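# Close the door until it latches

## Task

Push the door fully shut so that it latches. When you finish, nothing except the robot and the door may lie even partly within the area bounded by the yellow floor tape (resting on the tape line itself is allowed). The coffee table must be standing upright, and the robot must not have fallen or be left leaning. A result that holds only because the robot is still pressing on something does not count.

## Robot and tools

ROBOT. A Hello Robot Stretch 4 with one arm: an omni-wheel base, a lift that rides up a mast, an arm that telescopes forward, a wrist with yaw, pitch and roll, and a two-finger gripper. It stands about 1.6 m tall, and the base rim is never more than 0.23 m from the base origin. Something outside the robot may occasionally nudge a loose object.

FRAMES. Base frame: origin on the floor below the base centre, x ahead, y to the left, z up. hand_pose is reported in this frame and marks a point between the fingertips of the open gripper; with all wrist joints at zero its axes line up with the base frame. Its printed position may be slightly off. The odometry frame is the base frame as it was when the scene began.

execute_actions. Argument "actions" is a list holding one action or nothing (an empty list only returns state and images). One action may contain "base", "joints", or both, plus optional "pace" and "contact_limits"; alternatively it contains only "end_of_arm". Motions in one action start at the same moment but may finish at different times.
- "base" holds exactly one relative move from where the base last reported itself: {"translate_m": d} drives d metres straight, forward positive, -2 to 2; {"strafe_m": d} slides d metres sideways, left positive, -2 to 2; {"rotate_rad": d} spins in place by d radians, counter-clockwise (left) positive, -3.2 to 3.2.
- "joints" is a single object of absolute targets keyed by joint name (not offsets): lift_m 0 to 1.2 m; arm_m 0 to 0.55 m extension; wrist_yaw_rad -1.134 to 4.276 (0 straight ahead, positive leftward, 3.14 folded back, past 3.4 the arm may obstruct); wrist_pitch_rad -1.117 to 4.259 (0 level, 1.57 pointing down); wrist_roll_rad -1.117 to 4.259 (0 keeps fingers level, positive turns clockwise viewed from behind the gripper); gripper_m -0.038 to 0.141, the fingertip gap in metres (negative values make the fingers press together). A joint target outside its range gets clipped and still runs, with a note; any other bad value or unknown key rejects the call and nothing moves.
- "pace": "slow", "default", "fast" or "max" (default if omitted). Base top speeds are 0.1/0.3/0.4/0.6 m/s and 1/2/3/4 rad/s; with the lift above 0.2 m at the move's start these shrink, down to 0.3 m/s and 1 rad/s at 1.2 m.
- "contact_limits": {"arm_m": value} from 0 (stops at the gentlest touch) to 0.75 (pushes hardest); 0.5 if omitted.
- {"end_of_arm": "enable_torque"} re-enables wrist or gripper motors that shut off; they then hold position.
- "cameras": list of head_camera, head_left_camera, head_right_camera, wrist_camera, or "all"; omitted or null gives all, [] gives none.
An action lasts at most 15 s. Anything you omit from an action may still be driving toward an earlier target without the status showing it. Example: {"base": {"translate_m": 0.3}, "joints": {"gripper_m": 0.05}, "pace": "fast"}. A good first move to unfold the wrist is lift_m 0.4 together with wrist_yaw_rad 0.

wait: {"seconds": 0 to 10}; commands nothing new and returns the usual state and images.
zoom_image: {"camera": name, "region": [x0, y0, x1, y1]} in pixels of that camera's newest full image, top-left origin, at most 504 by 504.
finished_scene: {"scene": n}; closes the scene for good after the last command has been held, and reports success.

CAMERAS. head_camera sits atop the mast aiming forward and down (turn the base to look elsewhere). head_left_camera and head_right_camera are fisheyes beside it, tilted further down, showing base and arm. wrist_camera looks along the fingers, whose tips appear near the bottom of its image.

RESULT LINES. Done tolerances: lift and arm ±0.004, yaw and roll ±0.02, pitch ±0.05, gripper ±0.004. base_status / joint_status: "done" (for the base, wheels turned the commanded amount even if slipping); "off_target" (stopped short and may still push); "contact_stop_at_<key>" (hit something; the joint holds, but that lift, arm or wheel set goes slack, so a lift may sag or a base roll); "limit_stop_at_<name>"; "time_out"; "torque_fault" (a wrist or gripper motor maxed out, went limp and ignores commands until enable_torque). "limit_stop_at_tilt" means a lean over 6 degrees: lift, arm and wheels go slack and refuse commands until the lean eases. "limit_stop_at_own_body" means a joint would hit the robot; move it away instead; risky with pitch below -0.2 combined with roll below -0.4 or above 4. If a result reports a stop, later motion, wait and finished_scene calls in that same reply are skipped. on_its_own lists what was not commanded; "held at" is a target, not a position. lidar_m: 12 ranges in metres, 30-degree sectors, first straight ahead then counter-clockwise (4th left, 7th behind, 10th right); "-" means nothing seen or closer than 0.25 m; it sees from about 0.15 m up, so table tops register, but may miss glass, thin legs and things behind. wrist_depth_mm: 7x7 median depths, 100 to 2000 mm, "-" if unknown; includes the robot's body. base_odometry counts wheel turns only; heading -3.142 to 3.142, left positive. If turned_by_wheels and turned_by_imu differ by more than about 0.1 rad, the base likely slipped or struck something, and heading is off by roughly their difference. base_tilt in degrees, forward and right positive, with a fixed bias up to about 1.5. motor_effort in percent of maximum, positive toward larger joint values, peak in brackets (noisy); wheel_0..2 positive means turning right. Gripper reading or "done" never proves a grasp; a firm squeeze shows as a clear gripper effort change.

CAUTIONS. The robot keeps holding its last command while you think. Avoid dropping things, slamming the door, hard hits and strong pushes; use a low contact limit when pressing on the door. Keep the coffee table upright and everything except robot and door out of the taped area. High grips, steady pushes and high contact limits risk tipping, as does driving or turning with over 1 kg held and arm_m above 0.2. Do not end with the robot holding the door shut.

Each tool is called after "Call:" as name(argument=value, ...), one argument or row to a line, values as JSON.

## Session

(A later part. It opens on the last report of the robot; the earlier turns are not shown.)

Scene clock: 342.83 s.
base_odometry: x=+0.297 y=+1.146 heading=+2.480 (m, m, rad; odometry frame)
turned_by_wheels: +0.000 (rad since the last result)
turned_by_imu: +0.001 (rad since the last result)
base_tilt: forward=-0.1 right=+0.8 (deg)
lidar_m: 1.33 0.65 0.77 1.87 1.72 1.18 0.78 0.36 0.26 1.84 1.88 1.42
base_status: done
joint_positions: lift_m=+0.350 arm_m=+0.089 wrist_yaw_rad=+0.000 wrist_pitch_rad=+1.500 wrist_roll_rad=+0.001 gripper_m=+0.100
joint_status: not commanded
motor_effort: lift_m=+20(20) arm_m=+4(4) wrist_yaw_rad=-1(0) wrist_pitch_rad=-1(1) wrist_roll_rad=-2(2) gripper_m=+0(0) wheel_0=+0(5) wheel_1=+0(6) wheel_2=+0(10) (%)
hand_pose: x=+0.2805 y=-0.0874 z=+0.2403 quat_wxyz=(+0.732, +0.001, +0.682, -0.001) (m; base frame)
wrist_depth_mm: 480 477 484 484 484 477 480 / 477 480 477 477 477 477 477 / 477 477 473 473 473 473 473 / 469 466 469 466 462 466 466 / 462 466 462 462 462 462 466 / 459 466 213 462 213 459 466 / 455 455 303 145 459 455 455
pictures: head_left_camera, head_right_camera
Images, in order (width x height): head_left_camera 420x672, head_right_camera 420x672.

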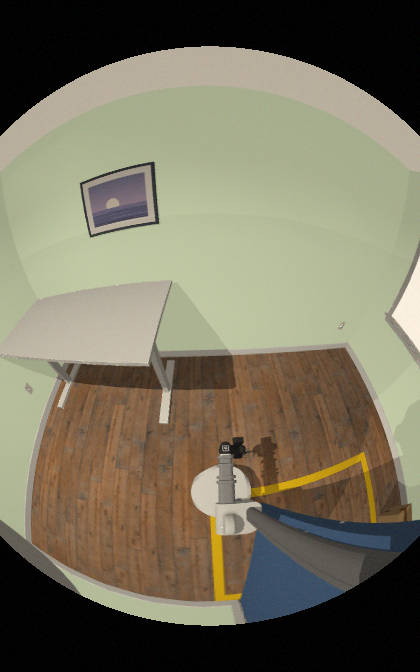

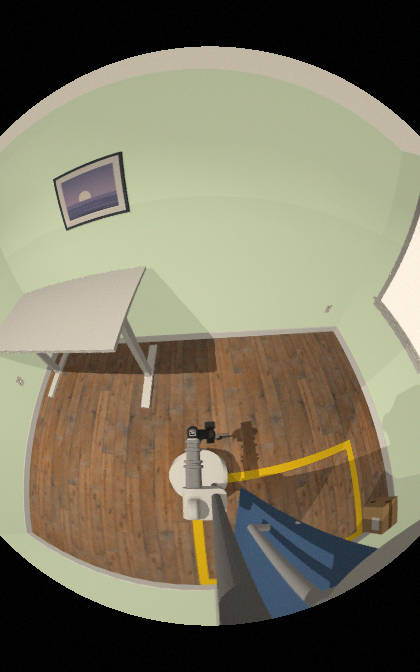

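Call:
execute_actions(
  actions=[
    {"base":{"strafe_m":0.25}},
  ],
  cameras=[],
)

Call:
execute_actions(
  actions=[
    {"base":{"translate_m":-0.4}},
  ],
  cameras=[],
)

Call:
execute_actions(
  actions=[
    {"base":{"rotate_rad":-1.57}},
  ],
)

Scene clock: 362.20 s.
base_odometry: x=+0.144 y=+0.948 heading=+2.480 (m, m, rad; odometry frame)
turned_by_wheels: +0.000 (rad since the last result)
turned_by_imu: +0.002 (rad since the last result)
base_tilt: forward=-0.2 right=+0.8 (deg)
lidar_m: 0.53 0.54 0.76 1.61 1.66 1.21 1.15 0.70 0.50 0.56 1.98 1.42
base_status: done
joint_positions: lift_m=+0.350 arm_m=+0.089 wrist_yaw_rad=+0.000 wrist_pitch_rad=+1.500 wrist_roll_rad=+0.001 gripper_m=+0.100
joint_status: not commanded
motor_effort: lift_m=+21(20) arm_m=+4(4) wrist_yaw_rad=-1(1) wrist_pitch_rad=-1(1) wrist_roll_rad=-2(2) gripper_m=-1(2) wheel_0=+0(8) wheel_1=-1(8) wheel_2=+0(0) (%)
hand_pose: x=+0.2805 y=-0.0874 z=+0.2403 quat_wxyz=(+0.732, +0.001, +0.682, -0.001) (m; base frame)
wrist_depth_mm: 473 480 480 484 477 484 480 / 477 480 480 480 477 480 480 / 473 473 477 473 477 477 469 / 469 466 466 469 473 466 473 / 466 466 466 466 462 466 466 / 459 459 213 462 213 459 455 / 462 455 303 145 459 459 459
pictures: none
No camera images: the call's "cameras" was empty. Leave "cameras" out to get every camera's image.

Scene clock: 365.00 s.
base_odometry: x=+0.459 y=+0.702 heading=+2.480 (m, m, rad; odometry frame)
turned_by_wheels: +0.000 (rad since the last result)
turned_by_imu: +0.002 (rad since the last result)
base_tilt: forward=-0.1 right=+0.7 (deg)
lidar_m: 0.94 0.96 1.36 1.60 1.12 0.78 0.74 0.61 0.46 0.46 0.49 1.84
base_status: done
joint_positions: lift_m=+0.350 arm_m=+0.089 wrist_yaw_rad=+0.000 wrist_pitch_rad=+1.500 wrist_roll_rad=+0.001 gripper_m=+0.100
joint_status: not commanded
motor_effort: lift_m=+21(20) arm_m=+4(4) wrist_yaw_rad=-1(2) wrist_pitch_rad=-1(2) wrist_roll_rad=-2(2) gripper_m=-2(1) wheel_0=+1(5) wheel_1=-1(5) wheel_2=-2(10) (%)
hand_pose: x=+0.2805 y=-0.0874 z=+0.2403 quat_wxyz=(+0.732, +0.001, +0.682, -0.001) (m; base frame)
wrist_depth_mm: 484 480 488 480 484 484 480 / 473 473 480 477 473 480 473 / 473 473 469 473 473 469 473 / 469 469 466 469 469 473 466 / 466 466 462 466 466 466 466 / 462 459 213 462 213 462 459 / 459 455 304 145 459 459 459
pictures: none
No camera images: the call's "cameras" was empty. Leave "cameras" out to get every camera's image.

Scene clock: 367.07 s.
base_odometry: x=+0.459 y=+0.702 heading=+0.910 (m, m, rad; odometry frame)
turned_by_wheels: -1.570 (rad since the last result)
turned_by_imu: -1.602 (rad since the last result)
base_tilt: forward=+0.0 right=+0.7 (deg)
lidar_m: 0.46 0.50 1.84 0.94 0.97 1.33 1.60 1.11 0.78 0.73 0.60 0.49
base_status: done
joint_positions: lift_m=+0.350 arm_m=+0.089 wrist_yaw_rad=+0.000 wrist_pitch_rad=+1.500 wrist_roll_rad=+0.001 gripper_m=+0.100
joint_status: not commanded
motor_effort: lift_m=+20(20) arm_m=+4(4) wrist_yaw_rad=-1(1) wrist_pitch_rad=-1(2) wrist_roll_rad=-2(3) gripper_m=-2(1) wheel_0=+2(6) wheel_1=+0(8) wheel_2=+0(5) (%)
hand_pose: x=+0.2805 y=-0.0874 z=+0.2403 quat_wxyz=(+0.732, +0.001, +0.682, -0.001) (m; base frame)
wrist_depth_mm: 415 397 379 362 336 314 298 / 480 473 477 480 459 418 389 / 473 477 469 477 469 477 473 / 469 473 469 469 469 469 469 / 469 466 462 469 466 466 466 / 462 462 213 462 213 466 462 / 455 452 303 145 455 455 455
pictures: head_camera, head_left_camera, head_right_camera, wrist_camera
Images, in order (width x height): head_camera 420x560, head_left_camera 420x672, head_right_camera 420x672, wrist_camera 616x392.

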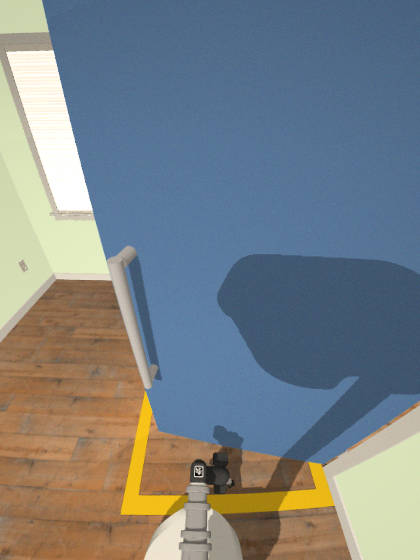

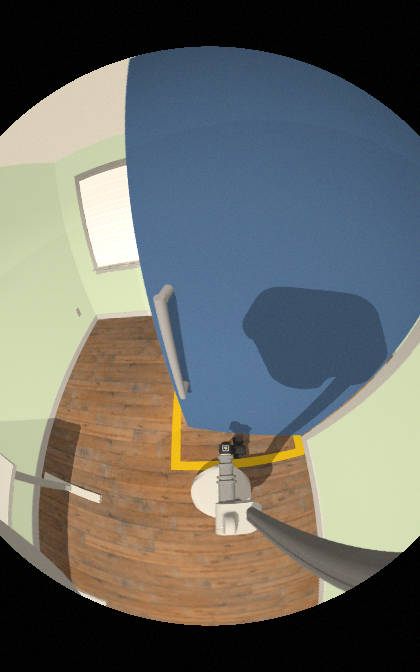

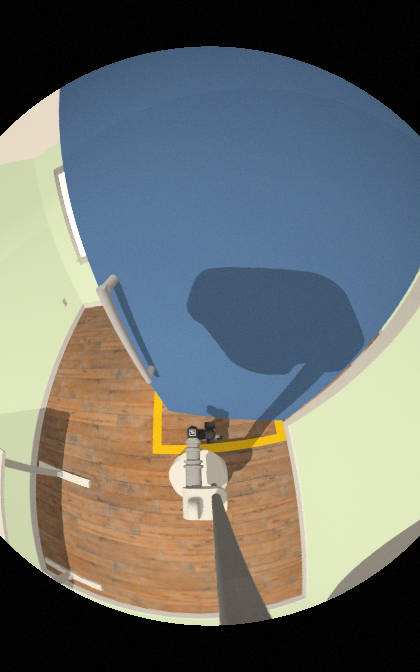

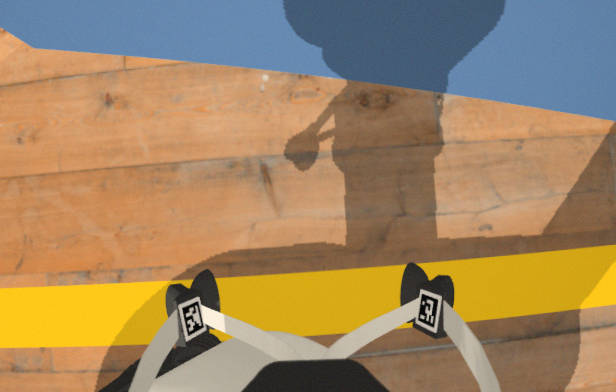

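Call:
execute_actions(
  actions=[
    {"joints":{"wrist_yaw_rad":3.1,"wrist_pitch_rad":0,"gripper_m":0.03}},
  ],
  cameras=[],
)

Call:
execute_actions(
  actions=[
    {"base":{"translate_m":0.6},"joints":{"arm_m":0.0},"pace":"slow"},
  ],
  cameras=["head_camera","head_left_camera"],
)

Scene clock: 380.30 s.
base_odometry: x=+0.459 y=+0.702 heading=+0.910 (m, m, rad; odometry frame)
turned_by_wheels: +0.000 (rad since the last result)
turned_by_imu: +0.001 (rad since the last result)
base_tilt: forward=-0.1 right=+0.7 (deg)
lidar_m: 0.48 0.47 1.84 0.95 0.98 1.27 1.61 1.12 0.79 0.71 0.62 0.49
base_status: not commanded
joint_positions: lift_m=+0.350 arm_m=+0.089 wrist_yaw_rad=+3.099 wrist_pitch_rad=+0.003 wrist_roll_rad=+0.001 gripper_m=+0.030
joint_status: all done
motor_effort: lift_m=+20(20) arm_m=+4(4) wrist_yaw_rad=+0(3) wrist_pitch_rad=-9(22) wrist_roll_rad=-3(2) gripper_m=-5(4) wheel_0=+2(2) wheel_1=+1(0) wheel_2=-1(0) (%)
hand_pose: x=-0.0244 y=+0.0995 z=+0.5273 quat_wxyz=(+0.021, -0.001, +0.001, +1.000) (m; base frame)
wrist_depth_mm: - 276 1863 1863 1808 1921 1983 / - 113 1808 1808 1808 1921 1430 / - 116 228 1808 1921 1983 1921 / - 166 290 1808 1921 1921 1921 / 255 1756 1756 1756 1863 1921 1983 / 259 1808 1661 1756 193 1708 1756 / 258 1308 1255 153 1255 1255 1255
pictures: none
No camera images: the call's "cameras" was empty. Leave "cameras" out to get every camera's image.

Scene clock: 387.57 s.
base_odometry: x=+0.827 y=+1.176 heading=+0.910 (m, m, rad; odometry frame)
turned_by_wheels: +0.000 (rad since the last result)
turned_by_imu: +0.000 (rad since the last result)
base_tilt: forward=-0.2 right=+0.7 (deg)
lidar_m: 0.25 0.25 1.87 1.76 1.19 1.35 2.21 1.06 0.75 0.31 0.25 0.25
base_status: done
joint_positions: lift_m=+0.350 arm_m=+0.001 wrist_yaw_rad=+3.100 wrist_pitch_rad=+0.003 wrist_roll_rad=+0.001 gripper_m=+0.030
joint_status: all done
motor_effort: lift_m=+20(20) arm_m=-4(5) wrist_yaw_rad=+0(0) wrist_pitch_rad=-8(8) wrist_roll_rad=-2(2) gripper_m=-3(2) wheel_0=+2(7) wheel_1=+1(6) wheel_2=-3(12) (%)
hand_pose: x=-0.1129 y=+0.0994 z=+0.5273 quat_wxyz=(+0.021, -0.001, +0.001, +1.000) (m; base frame)
wrist_depth_mm: - 138 - - - - - / - 135 - - - - 1397 / - 131 201 - - - - / 112 139 290 - - - - / 1205 - - - - - - / 1336 1863 1618 1863 193 1863 1756 / 1229 1366 1255 153 1281 1205 1255
pictures: head_camera, head_left_camera
Images, in order (width x height): head_camera 420x560, head_left_camera 420x672.

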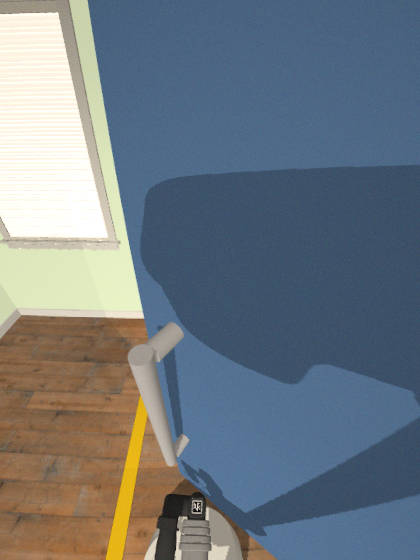

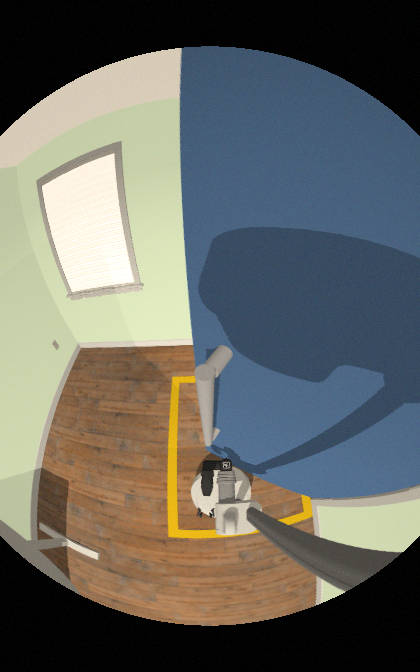

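Call:
execute_actions(
  actions=[
    {"base":{"rotate_rad":-0.6}},
  ],
  cameras=[],
)

Call:
execute_actions(
  actions=[
    {"base":{"translate_m":0.35},"pace":"slow"},
  ],
  cameras=["head_right_camera","head_left_camera"],
)

Scene clock: 399.67 s.
base_odometry: x=+0.827 y=+1.176 heading=+0.310 (m, m, rad; odometry frame)
turned_by_wheels: -0.600 (rad since the last result)
turned_by_imu: -0.611 (rad since the last result)
base_tilt: forward=-0.1 right=+0.7 (deg)
lidar_m: 0.26 0.25 0.25 1.91 1.77 1.20 1.21 2.20 1.21 0.75 0.33 0.25
base_status: done
joint_positions: lift_m=+0.350 arm_m=+0.001 wrist_yaw_rad=+3.100 wrist_pitch_rad=+0.003 wrist_roll_rad=+0.001 gripper_m=+0.030
joint_status: not commanded
motor_effort: lift_m=+21(20) arm_m=-4(4) wrist_yaw_rad=+0(0) wrist_pitch_rad=-8(8) wrist_roll_rad=-2(2) gripper_m=-2(3) wheel_0=+2(5) wheel_1=-1(7) wheel_2=+0(8) (%)
hand_pose: x=-0.1129 y=+0.0994 z=+0.5273 quat_wxyz=(+0.021, -0.001, +0.001, +1.000) (m; base frame)
wrist_depth_mm: - 138 - - - 1808 1499 / - 135 - - 1576 1756 1464 / - 131 201 - - 1756 1537 / 112 139 290 - - 1863 1537 / 1983 - - - - 1756 1576 / 1863 - 1618 1808 193 1756 1537 / 1397 1308 1229 153 1281 1229 1229
pictures: none
No camera images: the call's "cameras" was empty. Leave "cameras" out to get every camera's image.

Scene clock: 404.43 s.
base_odometry: x=+1.160 y=+1.283 heading=+0.310 (m, m, rad; odometry frame)
turned_by_wheels: +0.000 (rad since the last result)
turned_by_imu: +0.000 (rad since the last result)
base_tilt: forward=-0.2 right=+0.7 (deg)
lidar_m: 0.25 0.25 1.26 1.59 1.98 1.54 1.55 2.48 0.87 0.33 0.25 0.25
base_status: done
joint_positions: lift_m=+0.350 arm_m=+0.001 wrist_yaw_rad=+3.100 wrist_pitch_rad=+0.003 wrist_roll_rad=+0.001 gripper_m=+0.030
joint_status: not commanded
motor_effort: lift_m=+20(20) arm_m=-4(4) wrist_yaw_rad=+0(1) wrist_pitch_rad=-8(8) wrist_roll_rad=-2(2) gripper_m=-5(3) wheel_0=+1(9) wheel_1=+2(7) wheel_2=-3(13) (%)
hand_pose: x=-0.1130 y=+0.0994 z=+0.5273 quat_wxyz=(+0.021, -0.001, +0.001, +1.000) (m; base frame)
wrist_depth_mm: - 138 - - - - 1708 / - 135 - - - 1983 1756 / - 131 201 - - - 1756 / 112 139 289 - - - 1756 / - - - - - - 1708 / - - 1661 1808 193 1863 1661 / 1366 1308 1255 153 1255 1205 1229
pictures: head_left_camera, head_right_camera
Images, in order (width x height): head_left_camera 420x672, head_right_camera 420x672.

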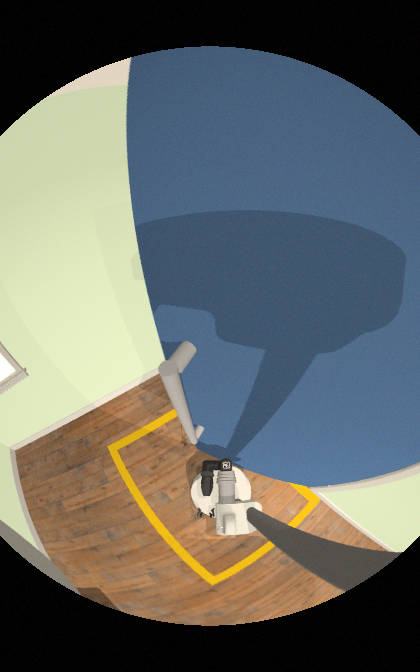

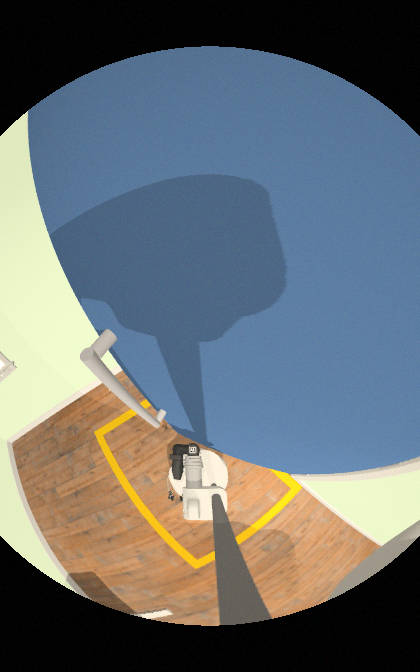

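Nearly there. Turn more toward the wall normal and push.

Call:
execute_actions(
  actions=[
    {"base":{"rotate_rad":-0.65}},
  ],
  cameras=[],
)

Call:
execute_actions(
  actions=[
    {"base":{"translate_m":0.25},"pace":"slow"},
  ],
  cameras=["head_right_camera","head_left_camera"],
)

Scene clock: 412.20 s.
base_odometry: x=+1.160 y=+1.283 heading=-0.340 (m, m, rad; odometry frame)
turned_by_wheels: -0.650 (rad since the last result)
turned_by_imu: -0.662 (rad since the last result)
base_tilt: forward=+0.0 right=+0.7 (deg)
lidar_m: 0.25 0.25 0.26 1.26 1.46 1.99 2.01 1.54 2.45 1.04 0.40 0.25
base_status: done
joint_positions: lift_m=+0.350 arm_m=+0.001 wrist_yaw_rad=+3.100 wrist_pitch_rad=+0.003 wrist_roll_rad=+0.001 gripper_m=+0.030
joint_status: not commanded
motor_effort: lift_m=+21(20) arm_m=-4(4) wrist_yaw_rad=-1(1) wrist_pitch_rad=-8(8) wrist_roll_rad=-3(1) gripper_m=-1(3) wheel_0=+2(6) wheel_1=-1(7) wheel_2=+1(8) (%)
hand_pose: x=-0.1130 y=+0.0994 z=+0.5273 quat_wxyz=(+0.021, -0.001, +0.001, +1.000) (m; base frame)
wrist_depth_mm: - 139 - - - 1983 1921 / - 135 - - - 1921 1863 / - 131 200 - - 1983 1921 / 112 139 287 - - 1983 1921 / - - - - - 1983 1863 / - 1863 1661 1756 193 1863 1756 / 1366 1336 1229 153 1255 1229 1255
pictures: none
No camera images: the call's "cameras" was empty. Leave "cameras" out to get every camera's image.

Scene clock: 416.00 s.
base_odometry: x=+1.396 y=+1.199 heading=-0.340 (m, m, rad; odometry frame)
turned_by_wheels: +0.000 (rad since the last result)
turned_by_imu: +0.000 (rad since the last result)
base_tilt: forward=-0.2 right=+0.7 (deg)
lidar_m: 0.25 0.28 0.34 0.77 1.36 2.23 2.23 1.71 2.54 0.55 0.28 0.25
base_status: done
joint_positions: lift_m=+0.350 arm_m=+0.000 wrist_yaw_rad=+3.101 wrist_pitch_rad=+0.003 wrist_roll_rad=+0.001 gripper_m=+0.030
joint_status: not commanded
motor_effort: lift_m=+20(20) arm_m=-1(4) wrist_yaw_rad=-2(23) wrist_pitch_rad=-8(8) wrist_roll_rad=-2(1) gripper_m=-6(5) wheel_0=+2(8) wheel_1=+3(8) wheel_2=-1(10) (%)
hand_pose: x=-0.1137 y=+0.0992 z=+0.5273 quat_wxyz=(+0.021, -0.001, +0.001, +1.000) (m; base frame)
wrist_depth_mm: - 138 - - - - - / - 135 - - - - - / - 131 200 - - - - / 112 138 287 - - - - / - - - - - - - / - - 1661 1863 193 1808 1756 / 1336 1308 1255 153 1255 1205 1255
pictures: head_left_camera, head_right_camera
Images, in order (width x height): head_left_camera 420x672, head_right_camera 420x672.

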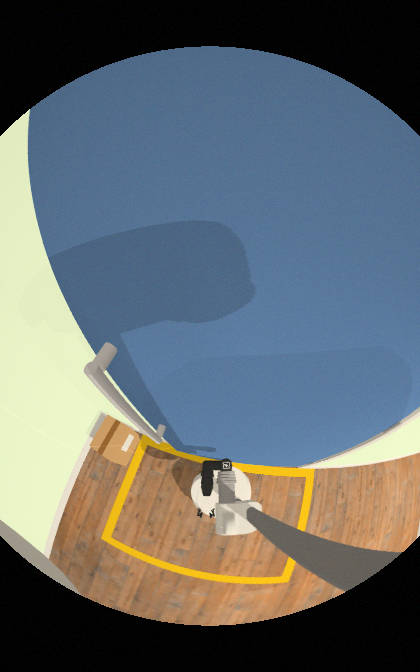

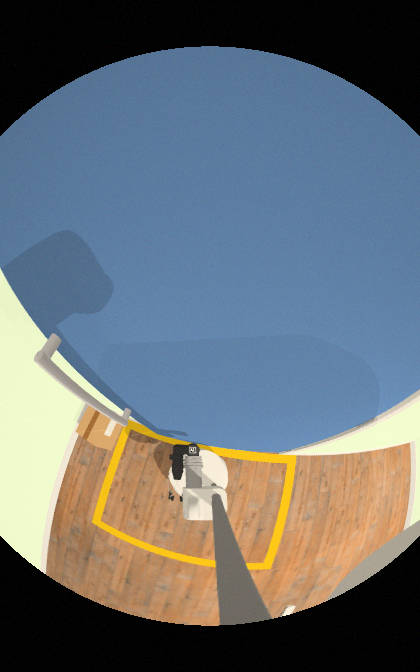

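Call:
execute_actions(
  actions=[
    {"base":{"translate_m":-0.25}},
  ],
  cameras=[],
)

Call:
execute_actions(
  actions=[
    {"base":{"rotate_rad":-0.2}},
  ],
)

Scene clock: 429.10 s.
base_odometry: x=+1.160 y=+1.283 heading=-0.340 (m, m, rad; odometry frame)
turned_by_wheels: +0.000 (rad since the last result)
turned_by_imu: +0.002 (rad since the last result)
base_tilt: forward=-0.1 right=+0.7 (deg)
lidar_m: 0.47 0.56 0.85 1.25 1.45 1.98 1.98 1.51 2.45 1.03 0.58 0.49
base_status: done
joint_positions: lift_m=+0.350 arm_m=+0.000 wrist_yaw_rad=+3.100 wrist_pitch_rad=+0.003 wrist_roll_rad=+0.001 gripper_m=+0.030
joint_status: not commanded
motor_effort: lift_m=+21(21) arm_m=+0(0) wrist_yaw_rad=-2(3) wrist_pitch_rad=-8(8) wrist_roll_rad=-1(2) gripper_m=-4(5) wheel_0=+0(5) wheel_1=-1(5) wheel_2=-1(9) (%)
hand_pose: x=-0.1137 y=+0.0992 z=+0.5273 quat_wxyz=(+0.021, -0.001, +0.001, +1.000) (m; base frame)
wrist_depth_mm: - 137 - - - - 1863 / - 134 - - - - 1863 / - 131 201 - - 1983 1863 / 112 138 287 - - 1921 1921 / - - - - - 1921 1863 / - 1921 1708 1863 194 1863 1756 / 1336 1336 1229 153 1281 1229 1281
pictures: none
No camera images: the call's "cameras" was empty. Leave "cameras" out to get every camera's image.

Scene clock: 430.03 s.
base_odometry: x=+1.160 y=+1.283 heading=-0.540 (m, m, rad; odometry frame)
turned_by_wheels: -0.200 (rad since the last result)
turned_by_imu: -0.204 (rad since the last result)
base_tilt: forward=-0.1 right=+0.7 (deg)
lidar_m: 0.47 0.51 0.78 0.92 1.32 1.94 1.99 1.53 1.83 1.61 0.66 0.51
base_status: done
joint_positions: lift_m=+0.350 arm_m=+0.000 wrist_yaw_rad=+3.100 wrist_pitch_rad=+0.003 wrist_roll_rad=+0.001 gripper_m=+0.030
joint_status: not commanded
motor_effort: lift_m=+20(20) arm_m=+0(0) wrist_yaw_rad=-3(3) wrist_pitch_rad=-8(8) wrist_roll_rad=-2(3) gripper_m=-2(3) wheel_0=+1(5) wheel_1=+1(7) wheel_2=+1(7) (%)
hand_pose: x=-0.1137 y=+0.0992 z=+0.5273 quat_wxyz=(+0.021, -0.001, +0.001, +1.000) (m; base frame)
wrist_depth_mm: - 138 - - - - 1756 / - 134 - - - - 1708 / - 130 201 - - - 1756 / 112 138 289 - - - 1756 / 1661 - - - - - 1808 / 1808 - 1661 1756 193 1808 1618 / 1366 1308 1229 153 1255 1205 1255
pictures: head_camera, head_left_camera, head_right_camera, wrist_camera
Images, in order (width x height): head_camera 420x560, head_left_camera 420x672, head_right_camera 420x672, wrist_camera 616x392.

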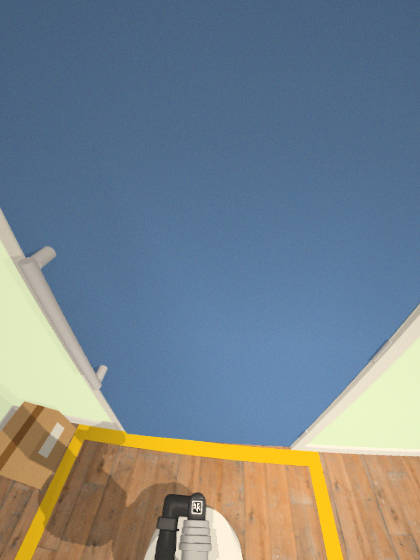

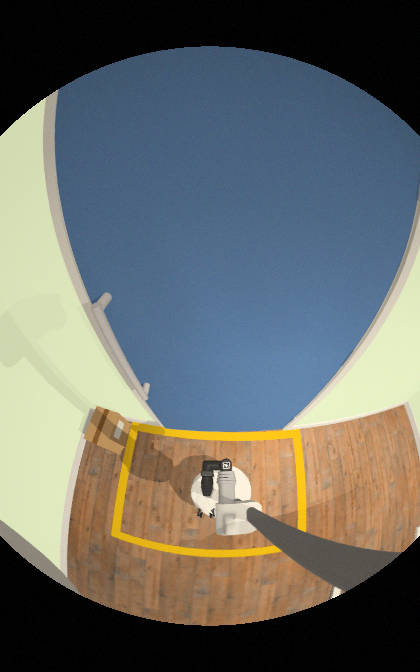

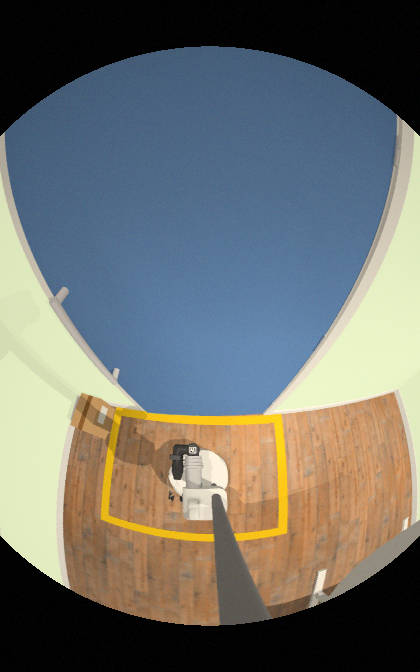

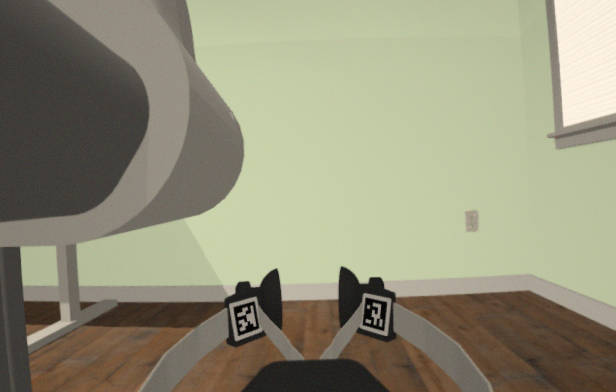

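Call:
execute_actions(
  actions=[
    {"base":{"strafe_m":0.15}},
  ],
  cameras=[],
)

Call:
execute_actions(
  actions=[
    {"joints":{"arm_m":0.4},"contact_limits":{"arm_m":0.4},"pace":"slow"},
  ],
  cameras=["head_camera","head_left_camera"],
)

Scene clock: 439.57 s.
base_odometry: x=+1.237 y=+1.412 heading=-0.539 (m, m, rad; odometry frame)
turned_by_wheels: +0.000 (rad since the last result)
turned_by_imu: +0.002 (rad since the last result)
base_tilt: forward=+0.0 right=+0.8 (deg)
lidar_m: 0.48 0.48 0.71 1.09 1.17 1.69 1.98 1.63 1.81 1.65 0.68 0.52
base_status: done
joint_positions: lift_m=+0.350 arm_m=+0.000 wrist_yaw_rad=+3.100 wrist_pitch_rad=+0.003 wrist_roll_rad=+0.001 gripper_m=+0.030
joint_status: not commanded
motor_effort: lift_m=+20(20) arm_m=-1(0) wrist_yaw_rad=-3(2) wrist_pitch_rad=-8(8) wrist_roll_rad=-2(2) gripper_m=-4(4) wheel_0=+2(8) wheel_1=+1(9) wheel_2=+1(3) (%)
hand_pose: x=-0.1137 y=+0.0992 z=+0.5273 quat_wxyz=(+0.021, -0.001, +0.001, +1.000) (m; base frame)
wrist_depth_mm: - 138 - - - - 1499 / - 134 - - - - 1537 / - 130 200 - - - 1576 / 112 138 286 - - - 1618 / 1661 - - - - - 1537 / 1708 - 1708 1808 193 1863 1499 / 1336 1336 1255 153 1255 1229 1255
pictures: none
No camera images: the call's "cameras" was empty. Leave "cameras" out to get every camera's image.

Scene clock: 444.03 s.
base_odometry: x=+1.237 y=+1.411 heading=-0.539 (m, m, rad; odometry frame)
turned_by_wheels: +0.000 (rad since the last result)
turned_by_imu: +0.010 (rad since the last result)
base_tilt: forward=-0.1 right=+0.7 (deg)
lidar_m: 0.50 0.50 0.70 1.10 1.14 1.71 1.98 1.60 1.82 1.64 0.69 0.54
base_status: not commanded
joint_positions: lift_m=+0.350 arm_m=+0.335 wrist_yaw_rad=+3.100 wrist_pitch_rad=+0.002 wrist_roll_rad=+0.001 gripper_m=+0.030
joint_status: arm_m contact_stop (moved +0.335 of +0.400)
on_its_own: arm_m is slack since a contact_stop (your +0.400 is given up)
motor_effort: lift_m=+20(20) arm_m=+0(27) wrist_yaw_rad=+0(3) wrist_pitch_rad=-7(9) wrist_roll_rad=-2(2) gripper_m=-3(2) wheel_0=+0(7) wheel_1=+3(11) wheel_2=-1(14) (%)
contact_limits: arm_m 0.4
hand_pose: x=+0.2210 y=+0.0994 z=+0.5275 quat_wxyz=(+0.021, -0.001, +0.001, +1.000) (m; base frame)
wrist_depth_mm: - - - - - - 1464 / - 194 - - - - 1499 / - 148 294 - - - 1499 / 176 194 436 - - - 1537 / - - - - - - 1576 / - 1661 559 1808 193 1808 1464 / 1366 1308 1255 153 1281 1205 1281
pictures: head_camera, head_left_camera
Images, in order (width x height): head_camera 420x560, head_left_camera 420x672.

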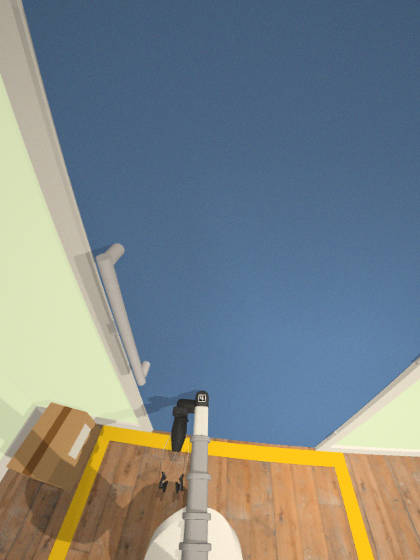

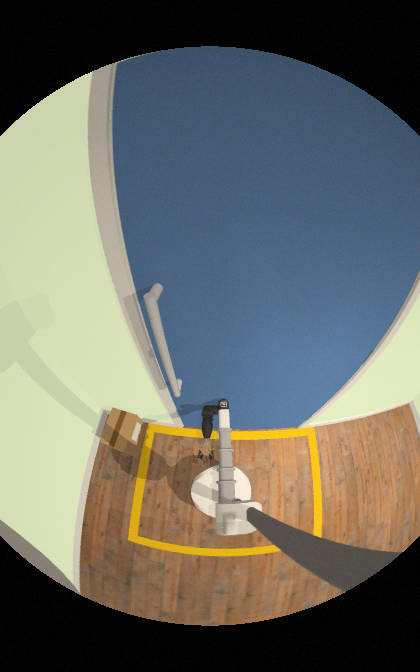

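Call:
execute_actions(
  actions=[
    {"joints":{"arm_m":0.4},"contact_limits":{"arm_m":0.55},"pace":"slow"},
  ],
  cameras=[],
)

Call:
execute_actions(
  actions=[
    {"joints":{"arm_m":0.05}},
  ],
  cameras=["head_camera","head_left_camera"],
)

Scene clock: 458.17 s.
base_odometry: x=+1.237 y=+1.412 heading=-0.539 (m, m, rad; odometry frame)
turned_by_wheels: +0.000 (rad since the last result)
turned_by_imu: +0.004 (rad since the last result)
base_tilt: forward=-0.1 right=+0.7 (deg)
lidar_m: 0.49 0.50 0.70 1.09 1.17 1.70 1.96 1.59 1.87 1.62 0.70 0.52
base_status: not commanded
joint_positions: lift_m=+0.350 arm_m=+0.336 wrist_yaw_rad=+3.100 wrist_pitch_rad=+0.002 wrist_roll_rad=+0.001 gripper_m=+0.030
joint_status: arm_m contact_stop (moved +0.001 of +0.065)
on_its_own: arm_m is slack since a contact_stop (your +0.400 is given up)
motor_effort: lift_m=+20(20) arm_m=+0(23) wrist_yaw_rad=-1(1) wrist_pitch_rad=-7(7) wrist_roll_rad=-2(1) gripper_m=-3(4) wheel_0=+4(5) wheel_1=+4(9) wheel_2=-1(13) (%)
contact_limits: arm_m 0.55
hand_pose: x=+0.2221 y=+0.0994 z=+0.5275 quat_wxyz=(+0.021, -0.001, +0.001, +1.000) (m; base frame)
wrist_depth_mm: - - - - - - 1464 / - 194 - - - - 1537 / - 147 293 - - - 1537 / 176 195 370 - - - 1576 / - - - - - - 1499 / - 1708 554 1756 195 1808 1499 / 1366 1336 1205 153 1281 1229 1255
pictures: none
No camera images: the call's "cameras" was empty. Leave "cameras" out to get every camera's image.

not run: a stop came earlier in this reply.

Call:
execute_actions(
  actions=[
    {"joints":{"arm_m":0.05}},
  ],
  cameras=["head_camera","head_left_camera"],
)

Call:
zoom_image(
  camera="head_camera",
  region=[0,200,250,520],
)

Scene clock: 463.90 s.
base_odometry: x=+1.237 y=+1.412 heading=-0.539 (m, m, rad; odometry frame)
turned_by_wheels: +0.000 (rad since the last result)
turned_by_imu: +0.001 (rad since the last result)
base_tilt: forward=-0.2 right=+0.7 (deg)
lidar_m: 0.50 0.47 0.72 1.10 1.18 1.71 1.98 1.61 1.86 1.63 0.69 0.53
base_status: not commanded
joint_positions: lift_m=+0.350 arm_m=+0.051 wrist_yaw_rad=+3.100 wrist_pitch_rad=+0.002 wrist_roll_rad=+0.001 gripper_m=+0.030
joint_status: all done
motor_effort: lift_m=+20(20) arm_m=-5(5) wrist_yaw_rad=-2(1) wrist_pitch_rad=-7(7) wrist_roll_rad=-2(2) gripper_m=-1(2) wheel_0=+2(4) wheel_1=+2(4) wheel_2=-1(1) (%)
hand_pose: x=-0.0629 y=+0.0993 z=+0.5275 quat_wxyz=(+0.021, -0.001, +0.001, +1.000) (m; base frame)
wrist_depth_mm: - 188 - - - - 1499 / - 135 - - - - 1618 / - 133 201 - - - 1537 / 117 171 289 - - - 1537 / 249 - - - - - 1576 / 258 - 1661 1808 193 1863 1537 / 254 1336 1229 153 1255 1229 1255
pictures: head_camera, head_left_camera
Images, in order (width x height): head_camera 420x560, head_left_camera 420x672.

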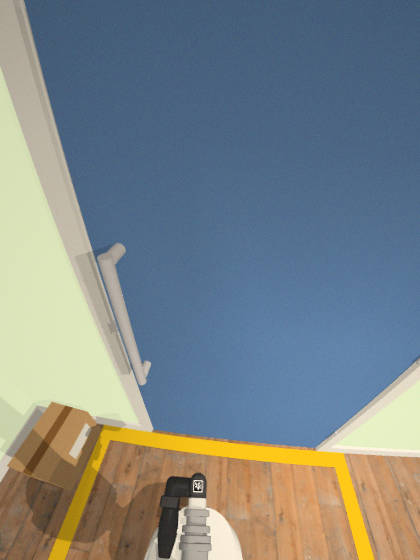

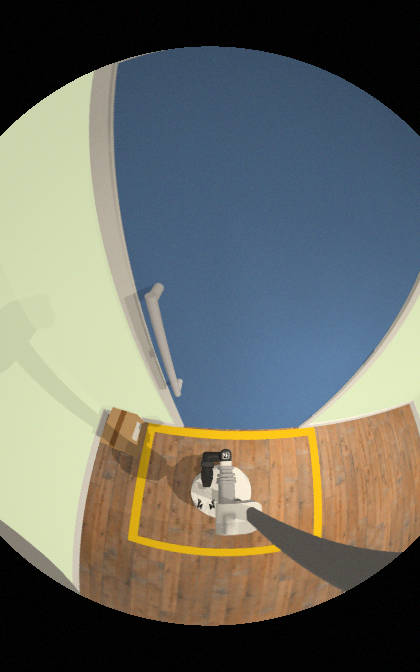

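Region (0, 200, 250, 520) of head_camera's 420x560 image, scaled by 1.575, with more detail than that image has; it fills the left 394 columns of this view, and the rest is white.

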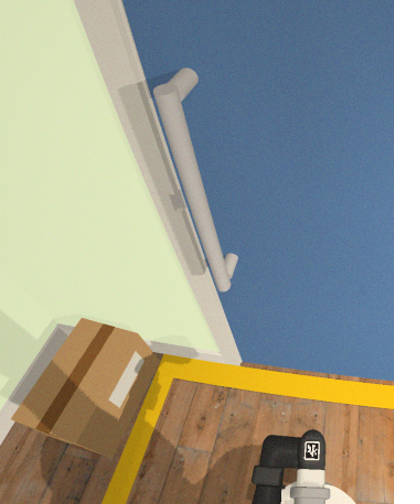

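Call:
finished_scene(
  scene=1,
)

The scene is finished: the task was done.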